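# Push square block flush against board, corners aligned

## Task

Using pushes only, bring the square block and the board (both flat pieces) together so one complete side of the block lies flush along a side or end of the board, with one block corner matched to one board corner. Grasping or squeezing either piece, or raising it off the table, fails the task, though tipping a piece over is allowed. At the finish both pieces must lie flat on the table, in or close to where they began, and must not touch any other fixed object. The result must stay in place without the robot holding it, the gripper must hold nothing (otherwise the score is zero), and the arm must release and back away.

## Robot and tools

ROBOT. A single six-joint arm with a two-finger parallel gripper. Joint order, used in every command row and every per-joint result list: waist (joint_0), shoulder (joint_1), elbow (joint_2), wrist pitch (joint_3), wrist yaw (joint_4), wrist roll (joint_5). Stated joint ranges in radians: waist -3.054 to 3.054, shoulder 0.000 to 3.142, elbow 0.000 to 2.356, wrist pitch -1.571 to 1.571, wrist yaw -1.571 to 1.571, wrist roll -3.142 to 3.142; the true ends may differ by up to 0.010 rad. The fingers point along the gripper's +x axis and close along its y axis.

FRAME. Positions are in the scene frame: origin on the table surface right under the arm base, +z up, +x forward from the base, +y to the left when facing +x. Distances are metres. The arm base can be slightly tilted, and reported hand positions get less accurate at long reach.

COMMAND ROW. Every motion command uses a row of 7 numbers, each in [-1, 1]. The first six are joint offsets (not poses), scaled so that 1.0 equals 0.9615 rad for waist, shoulder and elbow, 1.713 rad for wrist pitch, 1.767 rad for wrist yaw and 1.728 rad for wrist roll. The seventh is an absolute gripper opening: +1 fully open (pad gap 0.088 m), about -0.80 where empty fingers touch; values below that add nothing. Closing fully takes at least about 0.5 s.

execute_actions(actions): a list of actions; each action is a list of 0 to 15 rows, each row lasting one 1/30 s step, and an action always lasts 15 steps (0.5 s), repeating its final row if short. Offsets in every row of an action count from the joint angles at that action's start, not from the previous row; for the first action, from the angles in the latest reported state. A row that would push a joint more than 0.010 rad beyond its range is refused; a malformed action, or a bad first action, rejects the entire call with no motion. An empty list just returns the current state and images.

move(target, speed, blocking): target is one 7-number row; its offsets count from the Joint positions in the latest result that listed them, not from where the arm is when the move begins. All joints travel on synchronized paths (so the hand follows a curve) lasting 0.5 to 10 s. speed is the top rate in rad/s for the joint with the longest way to go, 0.01 to 2, default 0.5. The gripper value is applied at the start. With blocking=false the reply comes after 0.5 s while motion continues; further moves or execute_actions are refused until a result shows the move ended, so use wait or stop. Paths do not avoid obstacles; faster motion and targets set deeper past a contact mean harder hits and pushes.

wait(seconds): 0 to 10 s, holding the last command; returns early if a running move ends. stop(): brakes a running move (needs room; fingers keep moving). zoom_image(camera, region): region [x0, y0, x1, y1] in pixels, max 504 by 504, of one camera's latest image; cameras are cam_head_left, cam_head_right, cam_high, cam_low, cam_wrist, all 504x504. show_instructions shows the reference images; read_manual(section="licences") returns licence texts; neither moves anything. finished_scene(scene) ends the scene irreversibly after the last command is held, and reports success.

MOTION LIMITS. Each step, a joint's target may lead its measured angle by at most 0.211 rad (waist, shoulder, elbow), 0.213 (wrist pitch), 0.267 (wrist yaw), 0.228 (wrist roll), and all targets are scaled back if the hand would be asked to jump more than 70 mm. Large changes therefore need several actions, and an unfinished motion should be recommanded. Friction can leave joints short, especially at long reach, and tiny turns may not happen; check Joint positions after moving.

RESULTS. Each result gives end_effector_position (metres; the point between the pads, 3 to 4 cm behind the fingertips) and end_effector_quat_wxyz, velocities, Joint positions and Joint velocities (rad, rad/s, then pad gap in m), Joint targets (angles currently being driven toward), grip_measured (opening on the command scale), grip_effort_n (motor effort; negative means closing), joint torques and estimated external torques, plus camera images. "joint sent to its limit" means a joint was clipped at its end; "joint command not followed" means a clearance check altered targets. A move adds a line: ending (done, off_target, moving, held, fault), limits=held or limits=none, and the joint farthest from target.

HAZARDS. Exceeding a joint's load limit (N m: waist 17.8, shoulder 22, elbow 22, wrist pitch 5.8, wrist yaw 5.78, wrist roll 5.42) triggers a TORQUE FAULT: a 10 s halt and the rest of the call skipped. Sustained loading heats motors: MOTOR HOT from 50 °C, OVER-TEMPERATURE FAULT at 95 °C, and possible power loss with the arm going limp. Loose objects may occasionally get a small push from outside.

FOR THIS TASK. Move the pieces by pushing with closed fingers or the gripper's side; never grasp or lift them. Push gently and slowly, avoid slams, and keep both pieces well on the table near their start. Finish with the fingers empty, open the gripper, and raise the arm clear so nothing depends on the robot before calling finished_scene. Less robot time and smoother, lower-effort motion are better.

Each tool is called as a command line: name --argument value for each argument, lists and objects as JSON in quotes; but a table of rows of numbers goes row by row, as --pt "numbers of a row", without its own name.

Reference images:

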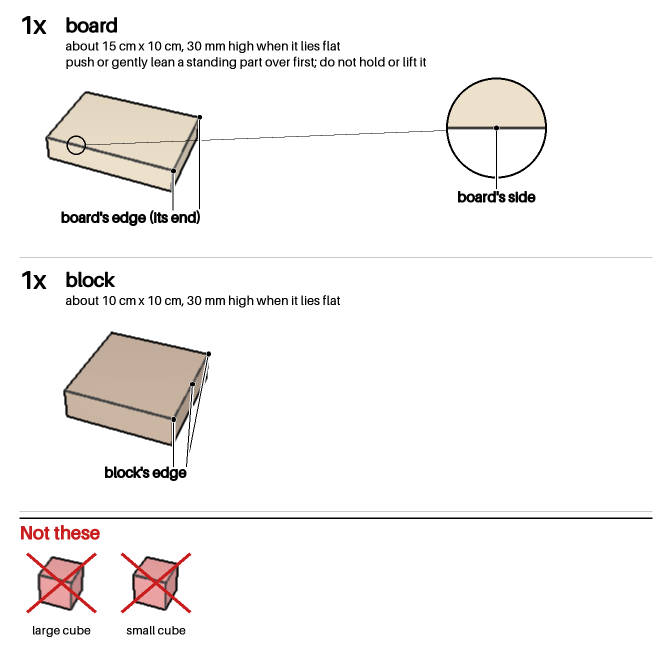

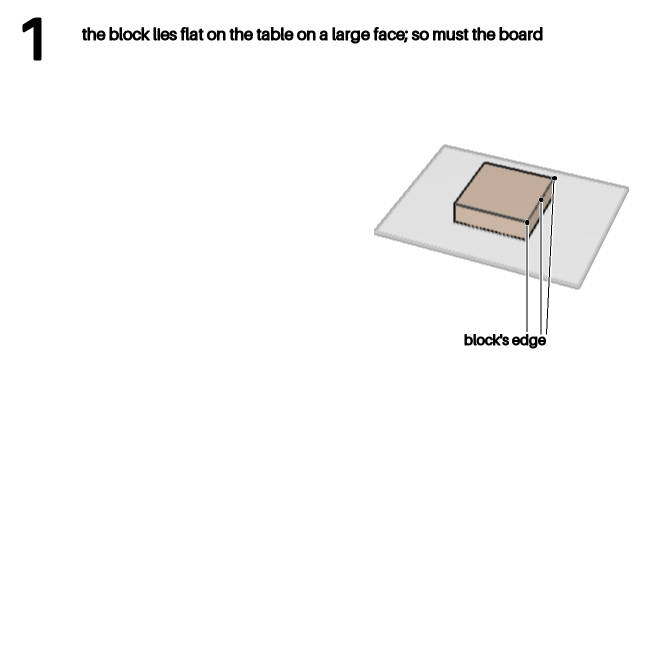

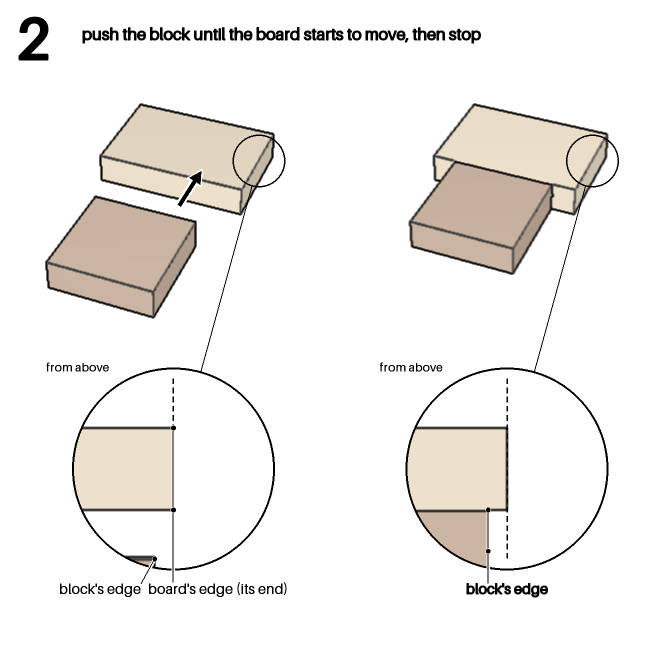

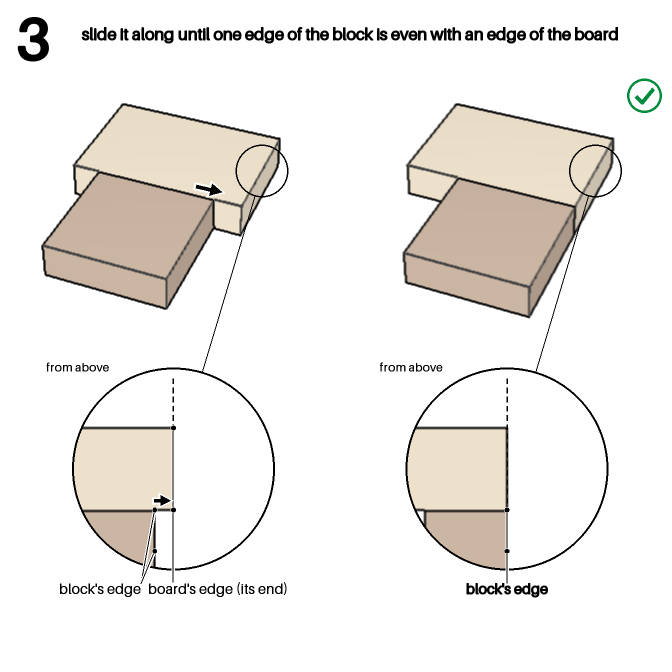

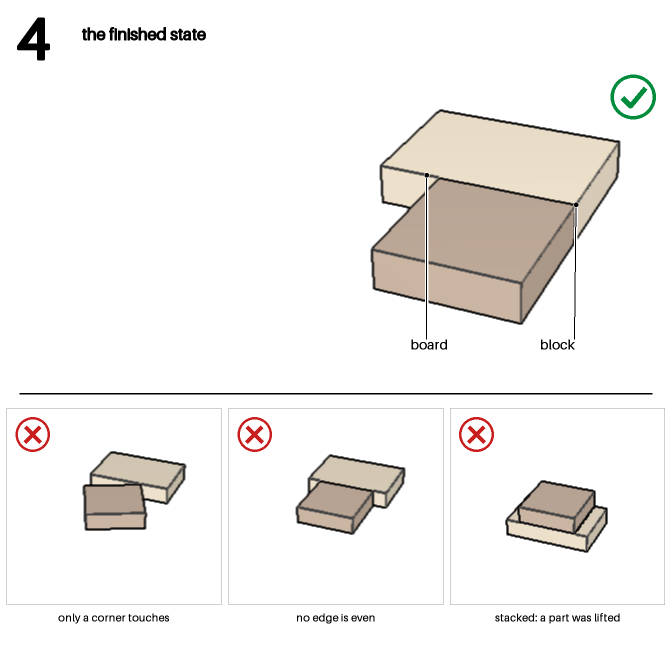

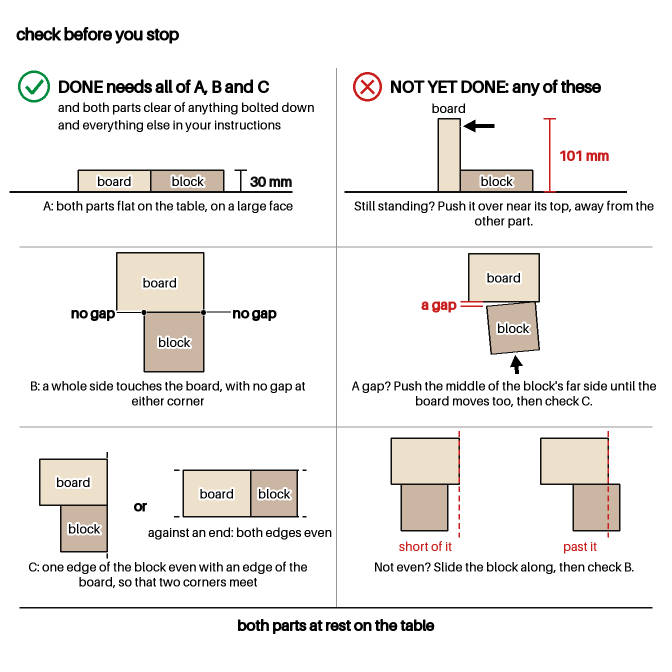

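## Session

execute_actions --actions '[]'

Scene clock: 0.00 s.
end_effector_position=(+0.2662, +0.0762, +0.2694) grip_measured=+0.856 grip_effort_n=n/a end_effector_quat_wxyz=(+0.878, -0.206, +0.418, -0.113) end_effector_velocity=(-0.002, -0.001, -0.001) end_effector_angular_velocity=(-0.013, +0.018, +0.015)
Joint names: [waist, shoulder, elbow, wrist pitch, wrist yaw, wrist roll]
Joint positions: [ 0.819  1.321  1.037 -0.946  0.725  0.351  0.081]
Joint velocities: [-0.002 -0.002 -0.002 -0.007 -0.007 -0.022 -0.   ]
Joint torques (N m, as the arm reports them, + toward a larger angle): no reading
External joint torques (N m, as the arm's controller estimates them; a push from outside toward a larger angle lowers the number): no reading
Motor temperatures (°C, as the motors report them): [27 25 28 25 27 25]
Heat: hottest elbow 28 °C (+0.0 °C/min).
Joint targets: [0.819 1.321 1.037 -0.946 0.725 0.351]

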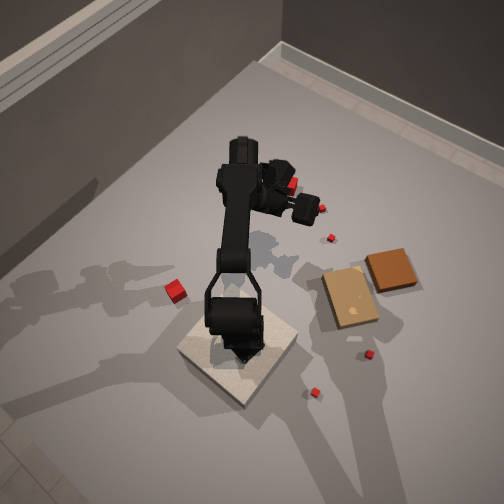

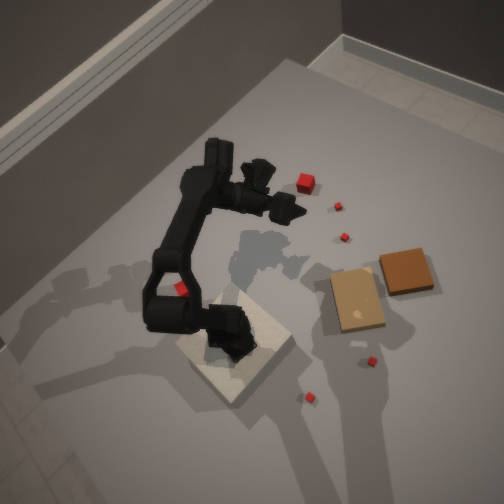

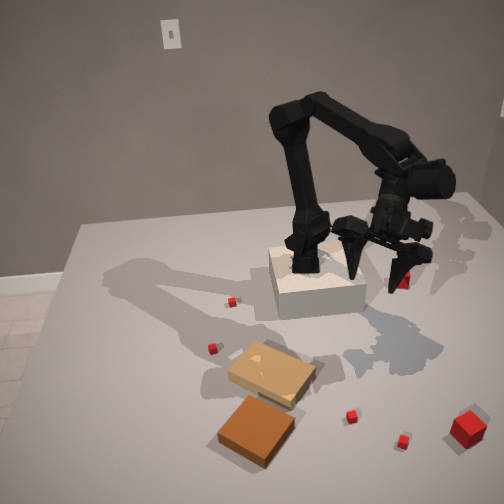

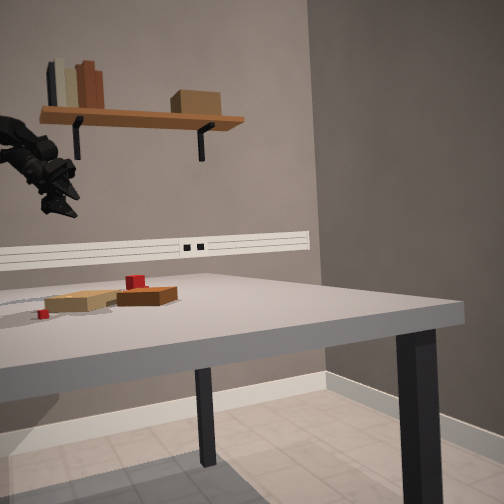

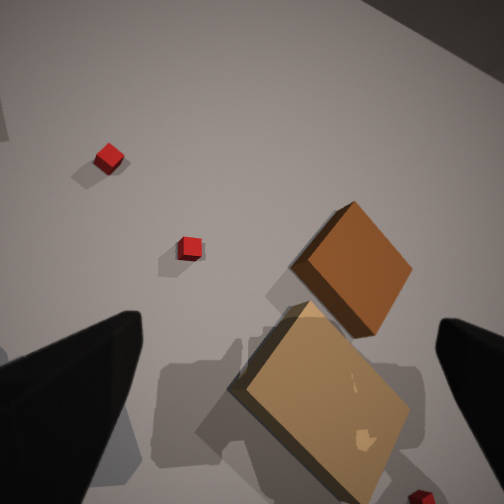

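zoom_image --camera "cam_head_left" --region '[300,230,440,370]'

zoom_image --camera "cam_high" --region '[190,330,340,480]'

Region (300, 230, 440, 370) of cam_head_left's 504x504 image, scaled by 3.600, with more detail than that image has.

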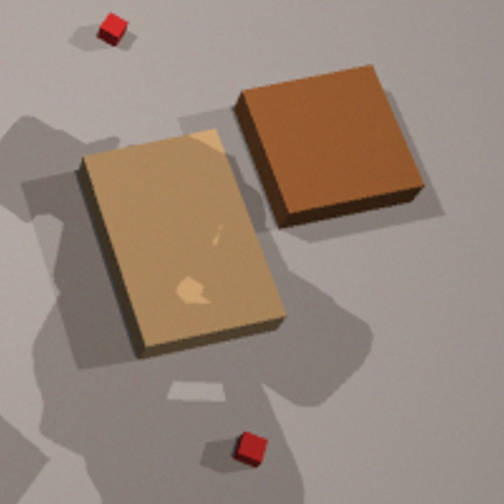

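Region (190, 330, 340, 480) of cam_high's 504x504 image, scaled by 3.360, with more detail than that image has.

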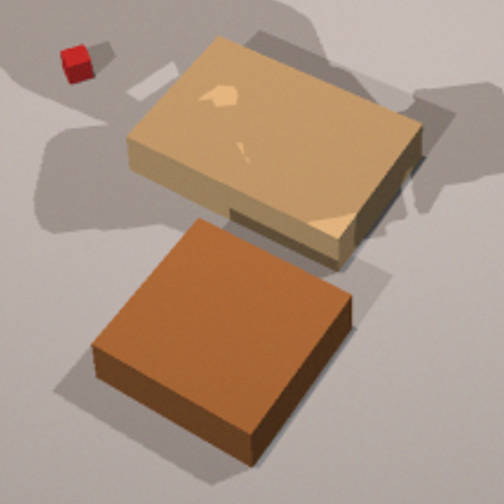

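move --target '[-0.908,0.95,0.978,-0.123,-0.39,-0.848,0.3]' --speed 0.9

move --target '[0,0.197,0,0,0,0,0.3]'

Scene clock: 48.27 s.
end_effector_position=(+0.4494, -0.1162, +0.1928) grip_measured=+0.303 grip_effort_n=-16.0 end_effector_quat_wxyz=(+0.692, -0.345, +0.584, +0.248) end_effector_velocity=(-0.005, +0.001, +0.002) end_effector_angular_velocity=(+0.012, +0.015, -0.008)
Joint names: [waist, shoulder, elbow, wrist pitch, wrist yaw, wrist roll]
Joint positions: [-0.055  2.217  1.969 -1.154  0.038 -1.112  0.054]
Joint velocities: [-0.002 -0.007 -0.002 -0.022 -0.007  0.007 -0.   ]
Joint torques (N m, as the arm reports them, + toward a larger angle): [ 0.53 -7.61  5.94  0.63 -0.14 -0.06]
External joint torques (N m, as the arm's controller estimates them; a push from outside toward a larger angle lowers the number): [ 0.24  3.17 -0.32 -0.05 -0.09 -0.08]
Motor temperatures (°C, as the motors report them): [27 28 34 27 28 25]
Heat: hottest elbow 34 °C (+7.5 °C/min).
Joint targets: [-0.054 2.234 1.977 -1.156 0.036 -1.115]
move: off_target; limits=none; farthest joint: the shoulder, 0.017 radians from its target (0.914 radians at the start)
camera_calibration (this result's frames):
cam_wrist: T_world_to_cam=[[0.772613, -0.617638, 0.146944, -0.438972], [-0.633475, -0.734592, 0.243073, 0.183948], [-0.0421872, -0.280887, -0.958813, 0.251602], [0, 0, 0, 1]] pos_world=[0.466296, -0.0653273, 0.261031]

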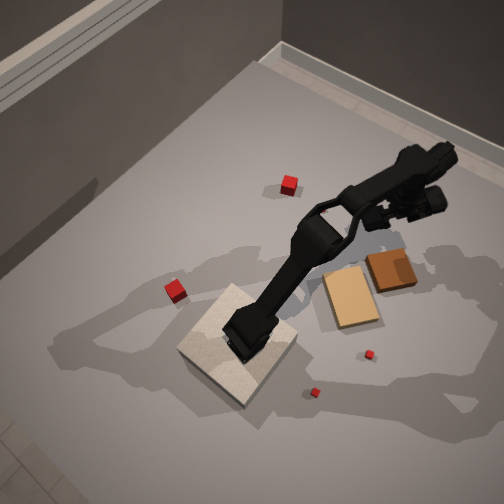

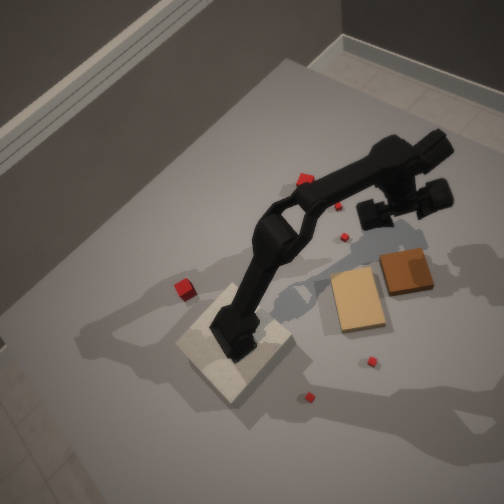

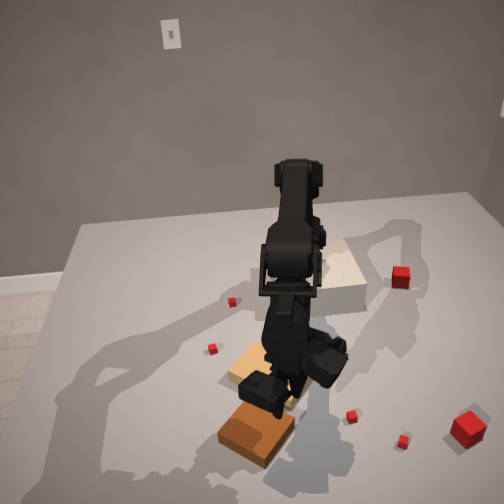

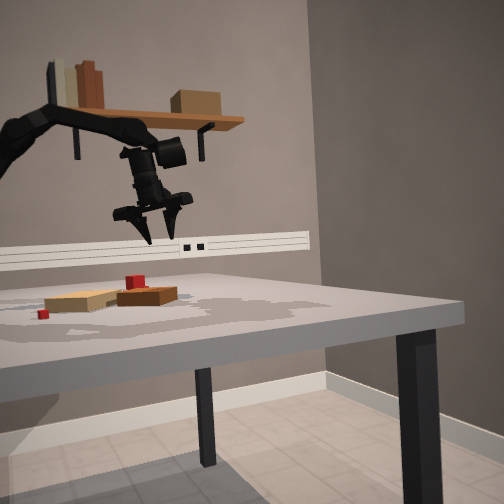

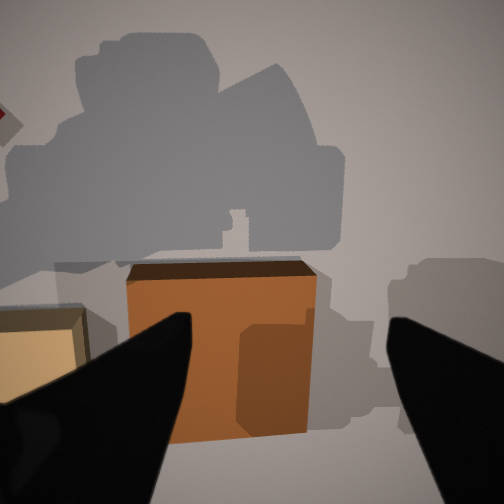

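Scene clock: 49.07 s.
end_effector_position=(+0.4449, -0.1130, +0.1139) grip_measured=+0.303 grip_effort_n=-16.0 end_effector_quat_wxyz=(+0.646, -0.310, +0.635, +0.290) end_effector_velocity=(-0.002, -0.002, -0.001) end_effector_angular_velocity=(+0.009, +0.006, +0.000)
Joint names: [waist, shoulder, elbow, wrist pitch, wrist yaw, wrist roll]
Joint positions: [-0.055  2.394  1.97  -1.154  0.038 -1.112  0.054]
Joint velocities: [-0.007  0.002  0.002 -0.007 -0.007 -0.007 -0.   ]
Joint torques (N m, as the arm reports them, + toward a larger angle): [ 0.39 -8.46  4.59  0.43 -0.06  0.04]
External joint torques (N m, as the arm's controller estimates them; a push from outside toward a larger angle lowers the number): [ 0.22  2.97 -1.3   0.07 -0.02  0.04]
Motor temperatures (°C, as the motors report them): [27 28 34 27 28 25]
Heat: hottest elbow 34 °C (+7.3 °C/min).
Joint targets: [-0.055 2.406 1.969 -1.154 0.038 -1.112]
move: off_target; limits=none; farthest joint: the shoulder, 0.012 radians from its target (0.189 radians at the start)
camera_calibration (this result's frames):
cam_wrist: T_world_to_cam=[[0.787044, -0.616766, -0.0126985, -0.410084], [-0.581785, -0.748936, 0.31721, 0.169581], [-0.205155, -0.24227, -0.94827, 0.252335], [0, 0, 0, 1]] pos_world=[0.473182, -0.0647873, 0.180281]

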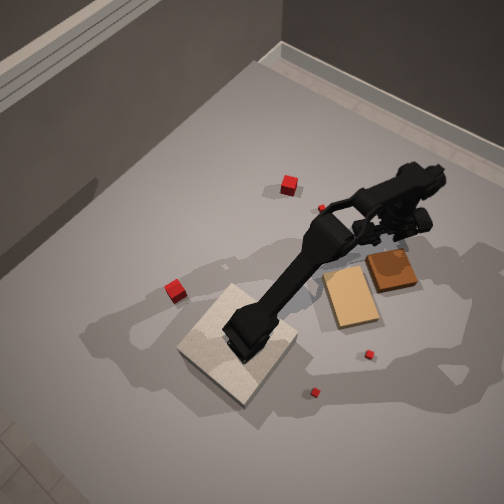

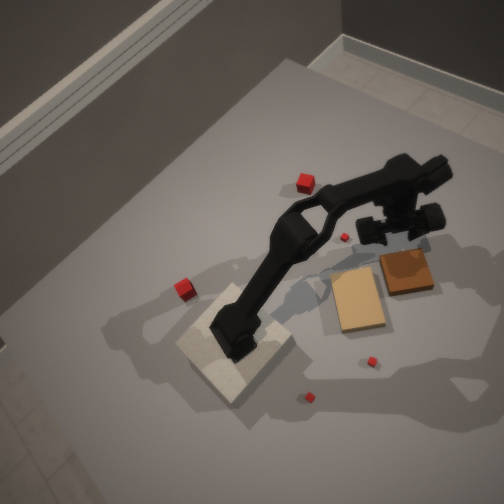

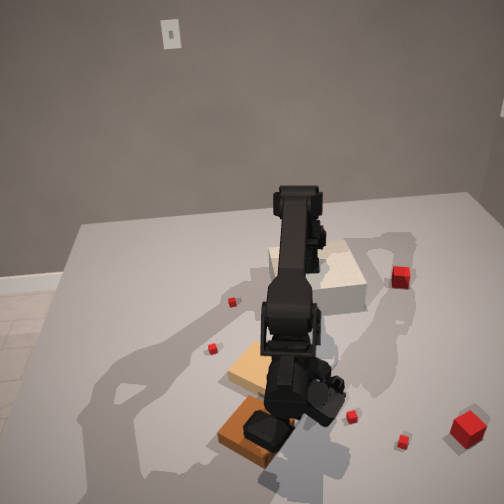

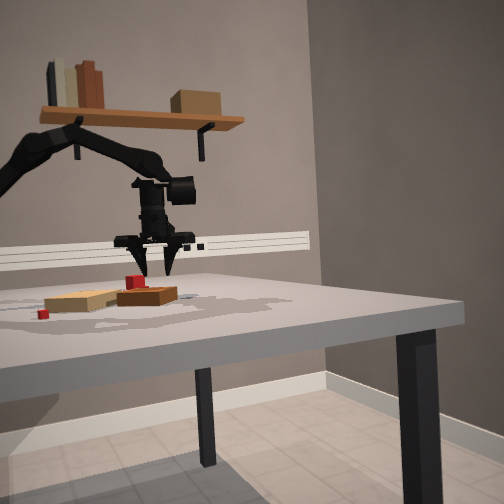

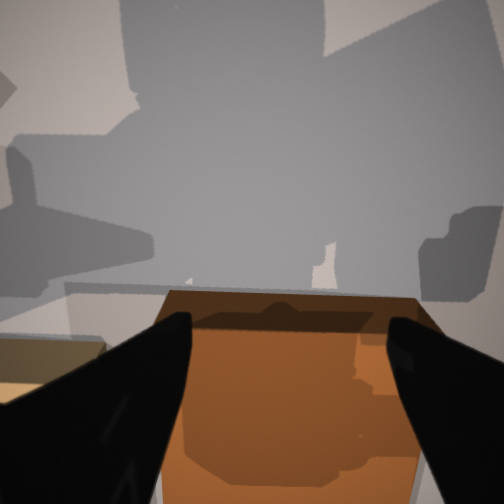

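move --target '[0,0.102,-0.1,0.091,0,0,0.3]' --speed 0.3

Scene clock: 55.50 s.
end_effector_position=(+0.4484, -0.1122, +0.0587) grip_measured=+0.303 grip_effort_n=-15.6 end_effector_quat_wxyz=(+0.644, -0.308, +0.637, +0.292) end_effector_velocity=(-0.002, +0.000, +0.000) end_effector_angular_velocity=(+0.009, +0.006, +0.005)
Joint names: [waist, shoulder, elbow, wrist pitch, wrist yaw, wrist roll]
Joint positions: [-0.055  2.473  1.886 -0.999  0.038 -1.111  0.054]
Joint velocities: [-0.002 -0.002 -0.002 -0.007 -0.007 -0.007  0.   ]
Joint torques (N m, as the arm reports them, + toward a larger angle): [ 0.29 -8.05  3.46  0.45 -0.08  0.03]
External joint torques (N m, as the arm's controller estimates them; a push from outside toward a larger angle lowers the number): [-0.02  3.57 -2.19  0.12 -0.03  0.03]
Motor temperatures (°C, as the motors report them): [27 30 34 27 28 25]
Heat: hottest elbow 34 °C (+6.5 °C/min).
Joint targets: [-0.055 2.492 1.874 -0.998 0.038 -1.111]
move: off_target; limits=none; farthest joint: the shoulder, 0.020 radians from its target (0.098 radians at the start)
camera_calibration (this result's frames):
cam_wrist: T_world_to_cam=[[0.787042, -0.616603, -0.0191083, -0.412633], [-0.579378, -0.749456, 0.32037, 0.188356], [-0.211862, -0.241073, -0.9471, 0.204017], [0, 0, 0, 1]] pos_world=[0.477112, -0.0640829, 0.124997]

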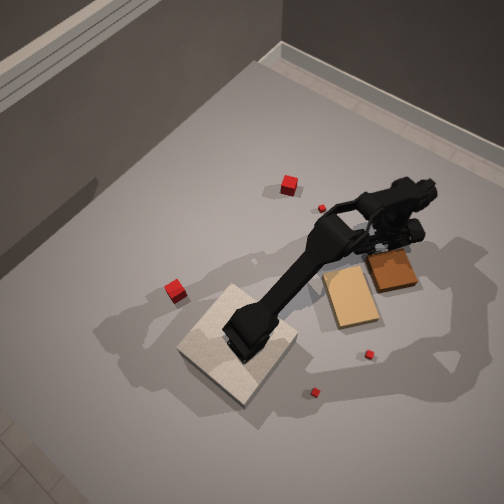

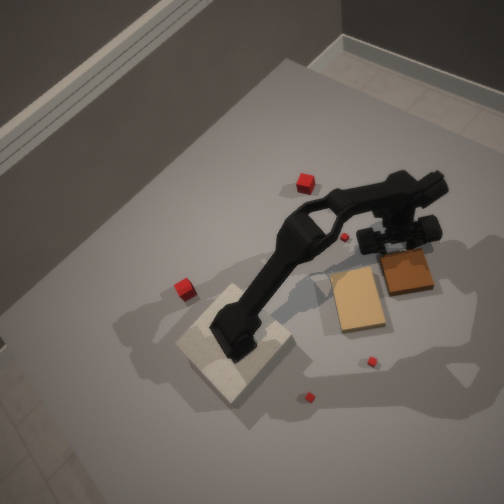

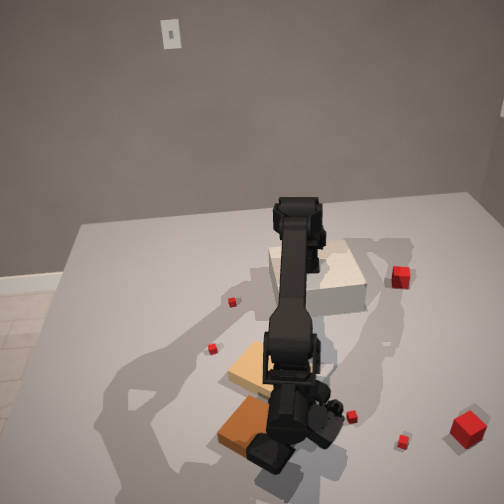

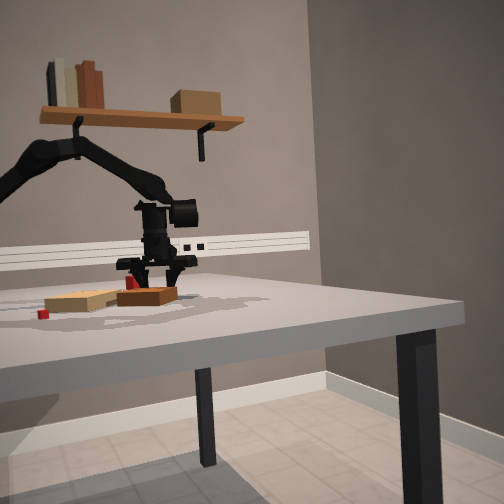

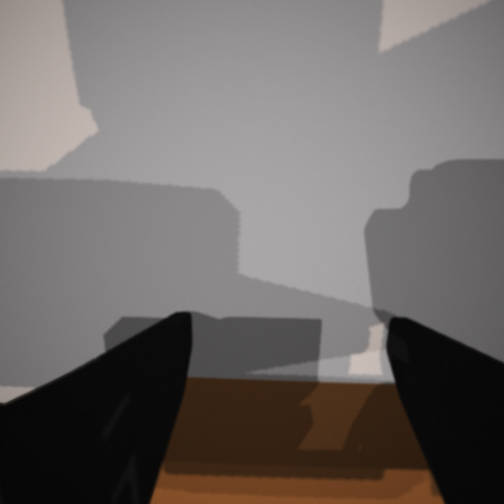

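move --target '[-0.082,-0.08,-0.154,0.03,0,-0.045,0.3]' --speed 0.07

Scene clock: 65.43 s.
end_effector_position=(+0.4212, -0.1364, +0.0572) grip_measured=+0.303 grip_effort_n=-15.6 end_effector_quat_wxyz=(+0.641, -0.306, +0.637, +0.298) end_effector_velocity=(-0.003, +0.001, -0.001) end_effector_angular_velocity=(+0.011, +0.010, +0.005)
Joint names: [waist, shoulder, elbow, wrist pitch, wrist yaw, wrist roll]
Joint positions: [-0.124  2.402  1.754 -0.945  0.033 -1.187  0.054]
Joint velocities: [-0.002 -0.002 -0.007 -0.007 -0.007 -0.007 -0.   ]
Joint torques (N m, as the arm reports them, + toward a larger angle): [ -0.54 -10.06   2.89   0.25   0.14  -0.03]
External joint torques (N m, as the arm's controller estimates them; a push from outside toward a larger angle lowers the number): [-0.81  1.13 -2.66 -0.08  0.2  -0.03]
Motor temperatures (°C, as the motors report them): [27 34 33 26 28 25]
Heat: hottest shoulder 34 °C (+5.0 °C/min).
Joint targets: [-0.134 2.396 1.738 -0.947 0.038 -1.189]
move: off_target; limits=none; farthest joint: the elbow, 0.016 radians from its target (0.148 radians at the start)
camera_calibration (this result's frames):
cam_wrist: T_world_to_cam=[[0.791035, -0.610994, -0.0308242, -0.40642], [-0.571626, -0.756139, 0.318589, 0.150885], [-0.217963, -0.234395, -0.947392, 0.194416], [0, 0, 0, 1]] pos_world=[0.450118, -0.0886599, 0.12359]

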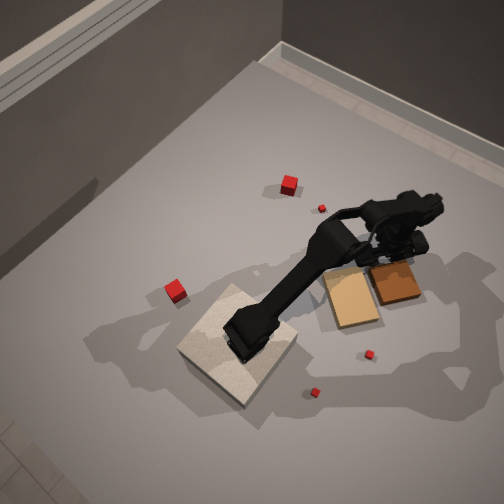

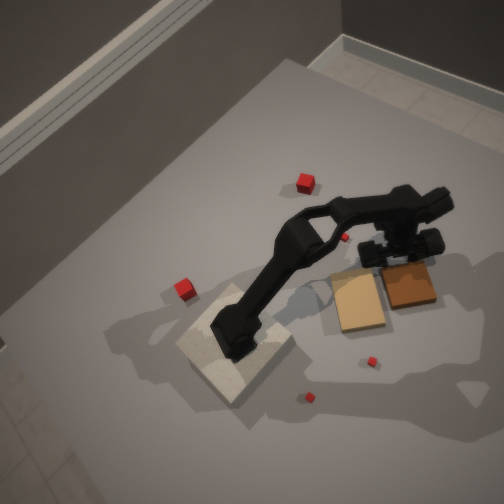

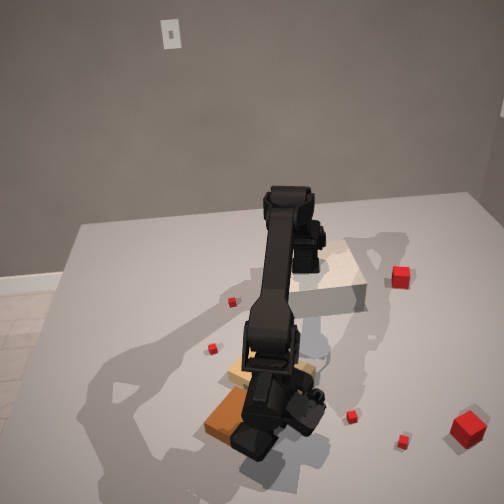

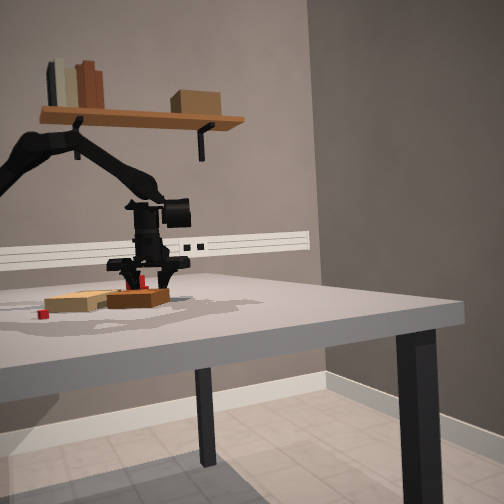

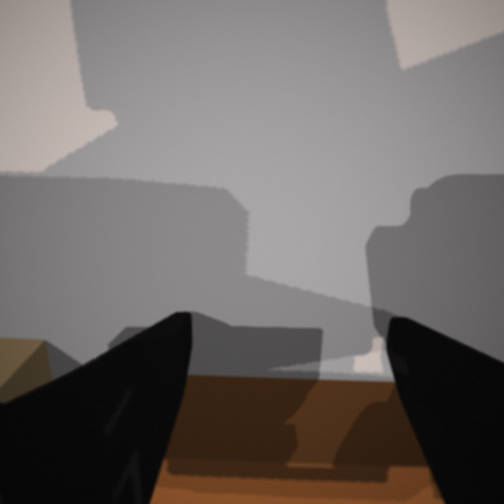

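zoom_image --camera "cam_head_left" --region '[300,230,440,370]'

Region (300, 230, 440, 370) of cam_head_left's 504x504 image, scaled by 3.600, with more detail than that image has.

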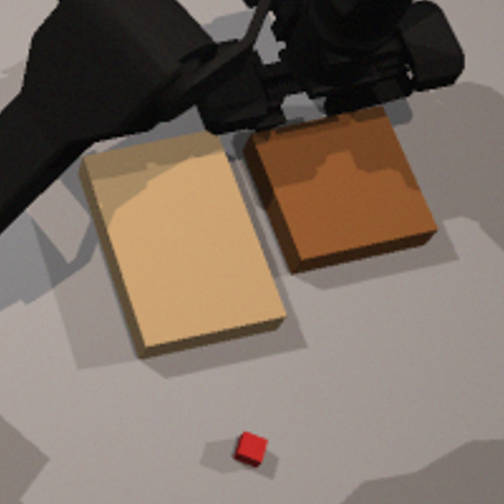

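move --target '[0.06,0.05,0.11,-0.025,0,0.035,0.3]' --speed 0.3

Scene clock: 81.07 s.
end_effector_position=(+0.4449, -0.1163, +0.0691) grip_measured=+0.303 grip_effort_n=-15.6 end_effector_quat_wxyz=(+0.649, -0.314, +0.629, +0.291) end_effector_velocity=(-0.003, -0.002, +0.003) end_effector_angular_velocity=(-0.004, +0.014, -0.010)
Joint names: [waist, shoulder, elbow, wrist pitch, wrist yaw, wrist roll]
Joint positions: [-0.066  2.43   1.851 -0.986  0.034 -1.13   0.054]
Joint velocities: [-0.002 -0.002  0.007 -0.022  0.007  0.007 -0.   ]
Joint torques (N m, as the arm reports them, + toward a larger angle): [ 0.34 -8.01  5.49  0.3  -0.09  0.1 ]
External joint torques (N m, as the arm's controller estimates them; a push from outside toward a larger angle lowers the number): [ 0.03  3.46 -0.21 -0.08 -0.04  0.1 ]
Motor temperatures (°C, as the motors report them): [27 40 33 26 28 25]
Heat: hottest shoulder 40 °C (+8.1 °C/min).
Joint targets: [-0.066 2.450 1.860 -0.988 0.033 -1.127]
move: off_target; limits=none; farthest joint: the shoulder, 0.020 radians from its target (0.048 radians at the start)
camera_calibration (this result's frames):
cam_wrist: T_world_to_cam=[[0.791688, -0.610922, -0.00203343, -0.414816], [-0.580528, -0.753328, 0.309005, 0.180873], [-0.19031, -0.243455, -0.951058, 0.202534], [0, 0, 0, 1]] pos_world=[0.471951, -0.0678552, 0.135887]

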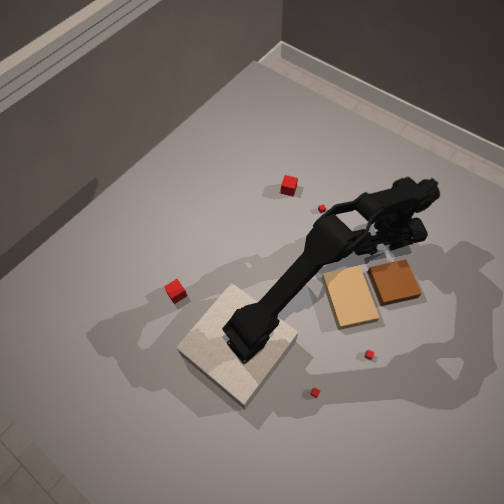

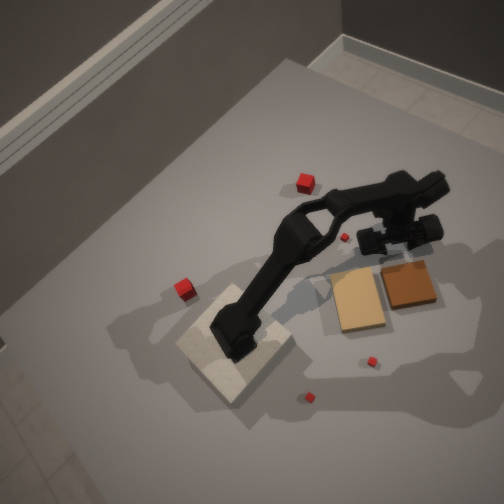

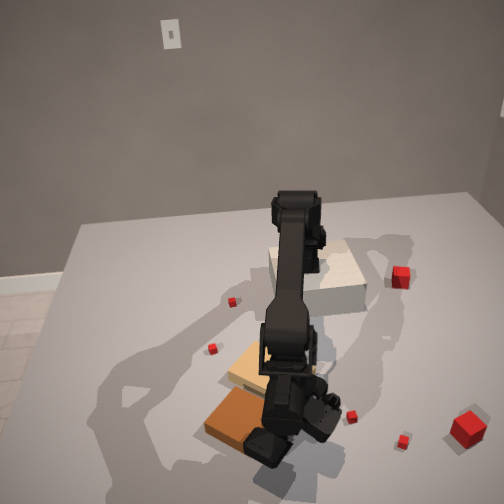

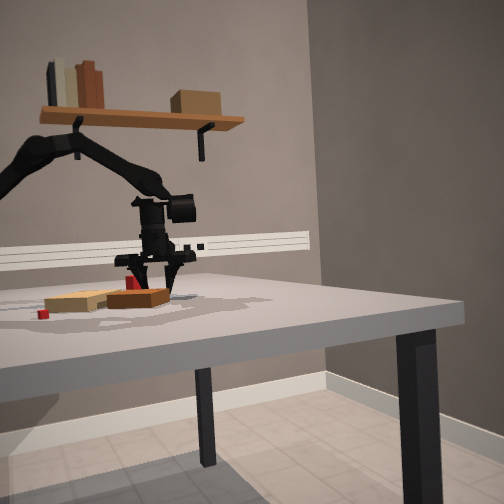

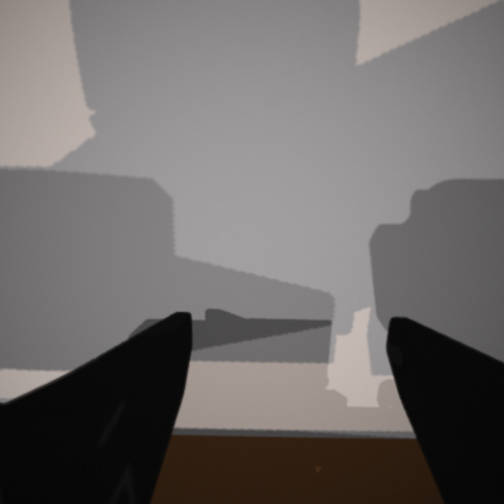

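move --target '[0.167,-0.374,-0.695,0.151,0,0.096,0.3]' --speed 0.5

Scene clock: 85.30 s.
end_effector_position=(+0.3394, -0.0339, +0.0557) grip_measured=+0.303 grip_effort_n=-15.6 end_effector_quat_wxyz=(+0.635, -0.304, +0.644, +0.299) end_effector_velocity=(-0.004, -0.002, -0.001) end_effector_angular_velocity=(-0.006, +0.013, -0.009)
Joint names: [waist, shoulder, elbow, wrist pitch, wrist yaw, wrist roll]
Joint positions: [ 0.093  2.082  1.193 -0.729  0.034 -0.967  0.054]
Joint velocities: [-0.002 -0.002 -0.007 -0.007  0.007  0.007 -0.   ]
Joint torques (N m, as the arm reports them, + toward a larger angle): [ 0.41 -8.23  2.99  0.53 -0.05  0.14]
External joint torques (N m, as the arm's controller estimates them; a push from outside toward a larger angle lowers the number): [ 0.18  0.23 -1.94  0.22  0.    0.14]
Motor temperatures (°C, as the motors report them): [27 40 33 26 27 25]
Heat: hottest shoulder 40 °C (+8.1 °C/min).
Joint targets: [0.095 2.070 1.183 -0.727 0.034 -0.964]
move: off_target; limits=none; farthest joint: the shoulder, 0.011 radians from its target (0.359 radians at the start)
camera_calibration (this result's frames):
cam_wrist: T_world_to_cam=[[0.788958, -0.612969, -0.0426044, -0.277855], [-0.567285, -0.753288, 0.332783, 0.179951], [-0.236079, -0.238383, -0.94204, 0.204937], [0, 0, 0, 1]] pos_world=[0.369681, 0.0140924, 0.121336]

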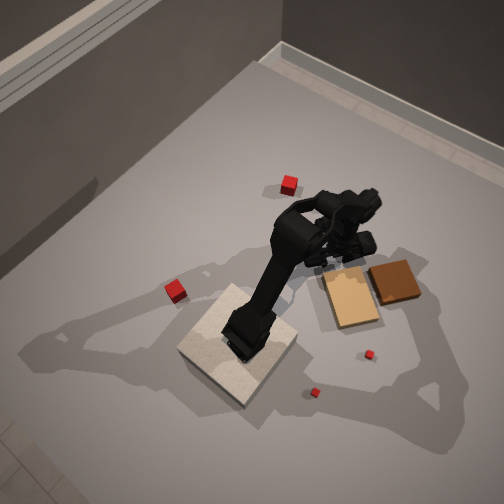

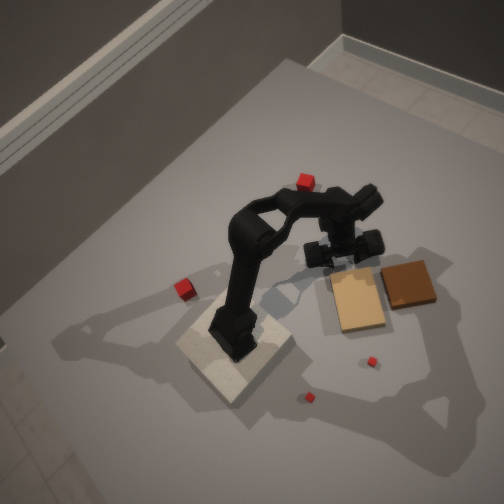

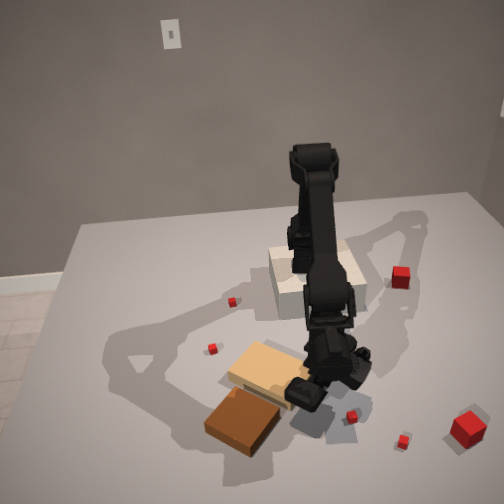

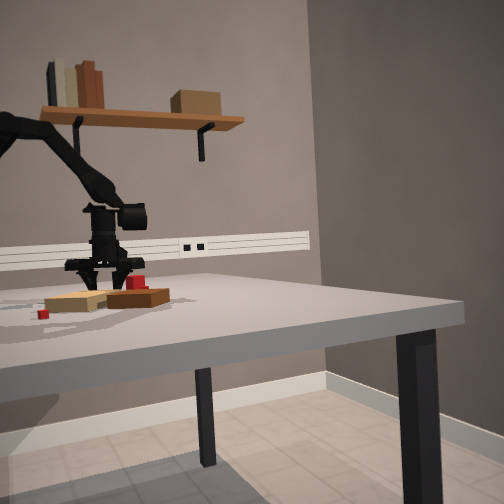

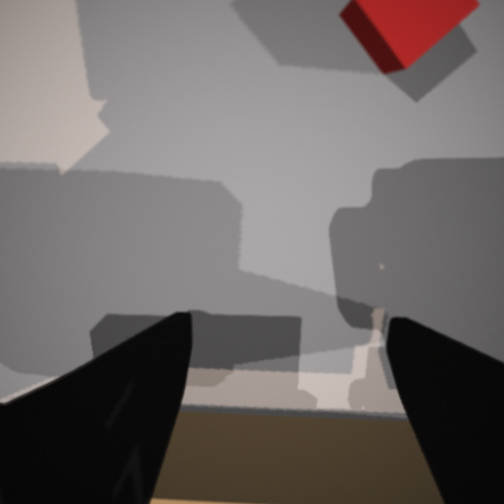

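zoom_image --camera "cam_head_left" --region '[310,240,430,340]'

Region (310, 240, 430, 340) of cam_head_left's 504x504 image, scaled by 4.200, with more detail than that image has.

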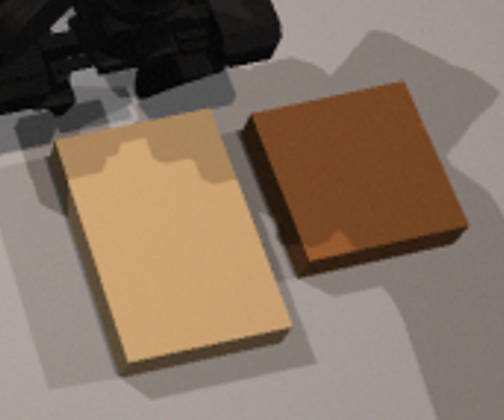

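move --target '[-0.054,-0.047,-0.069,0.014,0,-0.029,0.3]' --speed 0.05

zoom_image --camera "cam_head_left" --region '[310,240,430,340]'

Scene clock: 94.90 s.
end_effector_position=(+0.3270, -0.0478, +0.0549) grip_measured=+0.303 grip_effort_n=-15.6 end_effector_quat_wxyz=(+0.636, -0.303, +0.643, +0.300) end_effector_velocity=(-0.002, +0.003, +0.000) end_effector_angular_velocity=(+0.023, +0.005, +0.020)
Joint names: [waist, shoulder, elbow, wrist pitch, wrist yaw, wrist roll]
Joint positions: [ 0.047  2.048  1.138 -0.705  0.031 -1.014  0.054]
Joint velocities: [-0.002 -0.002 -0.002 -0.007 -0.022 -0.022 -0.   ]
Joint torques (N m, as the arm reports them, + toward a larger angle): [-0.3  -8.03  2.76  0.39  0.06 -0.04]
External joint torques (N m, as the arm's controller estimates them; a push from outside toward a larger angle lowers the number): [-0.57  0.1  -2.07  0.09  0.12 -0.04]
Motor temperatures (°C, as the motors report them): [27 41 32 26 27 25]
Heat: hottest shoulder 41 °C (+8.0 °C/min).
Joint targets: [0.041 2.036 1.127 -0.705 0.034 -1.017]
move: off_target; limits=none; farthest joint: the shoulder, 0.011 radians from its target (0.045 radians at the start)
camera_calibration (this result's frames):
cam_wrist: T_world_to_cam=[[0.789478, -0.61219, -0.0441433, -0.276654], [-0.567282, -0.75524, 0.328335, 0.16287], [-0.234342, -0.234171, -0.943529, 0.197653], [0, 0, 0, 1]] pos_world=[0.357123, -0.0000740972, 0.120803]

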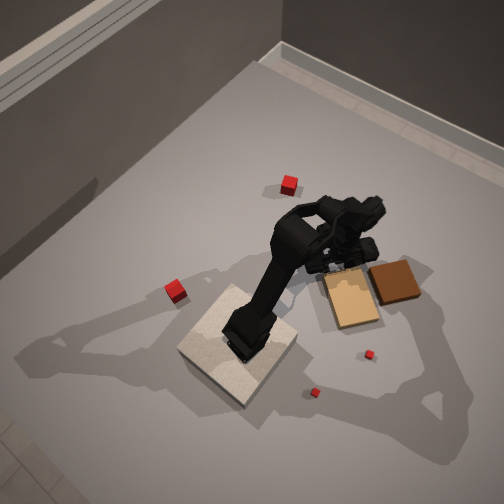

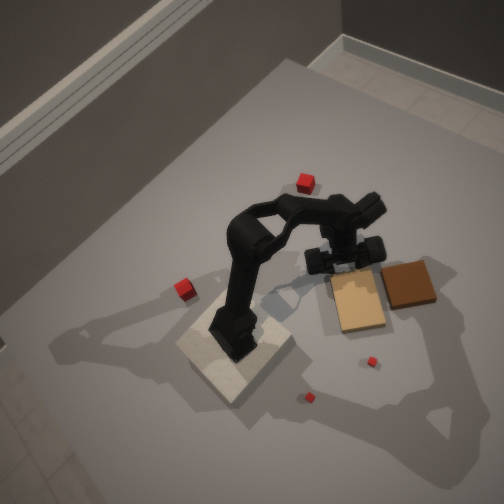

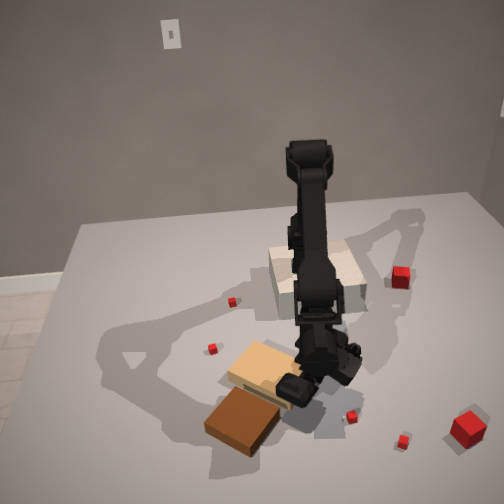

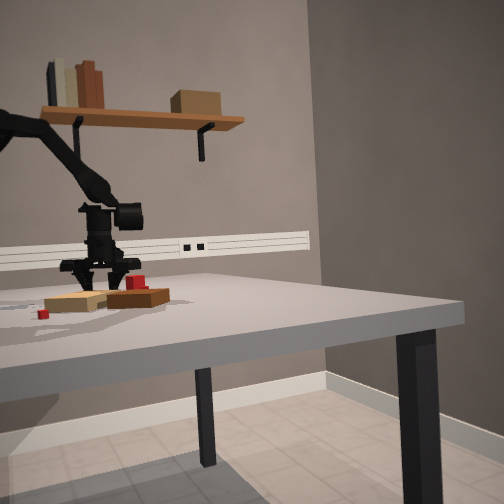

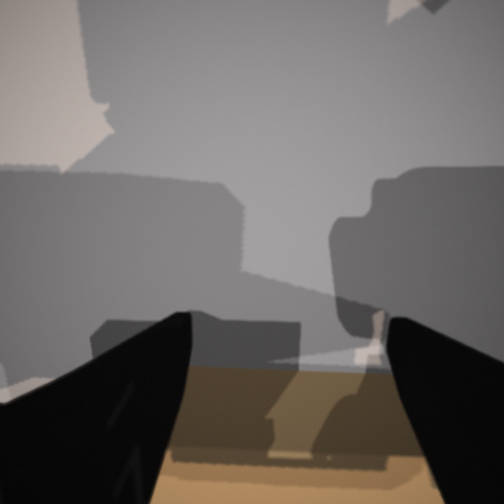

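Region (310, 240, 430, 340) of cam_head_left's 504x504 image, scaled by 4.200, with more detail than that image has.

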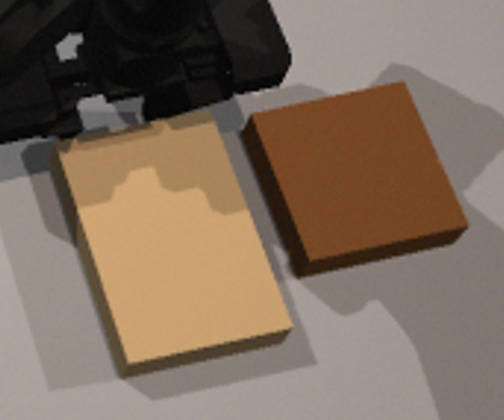

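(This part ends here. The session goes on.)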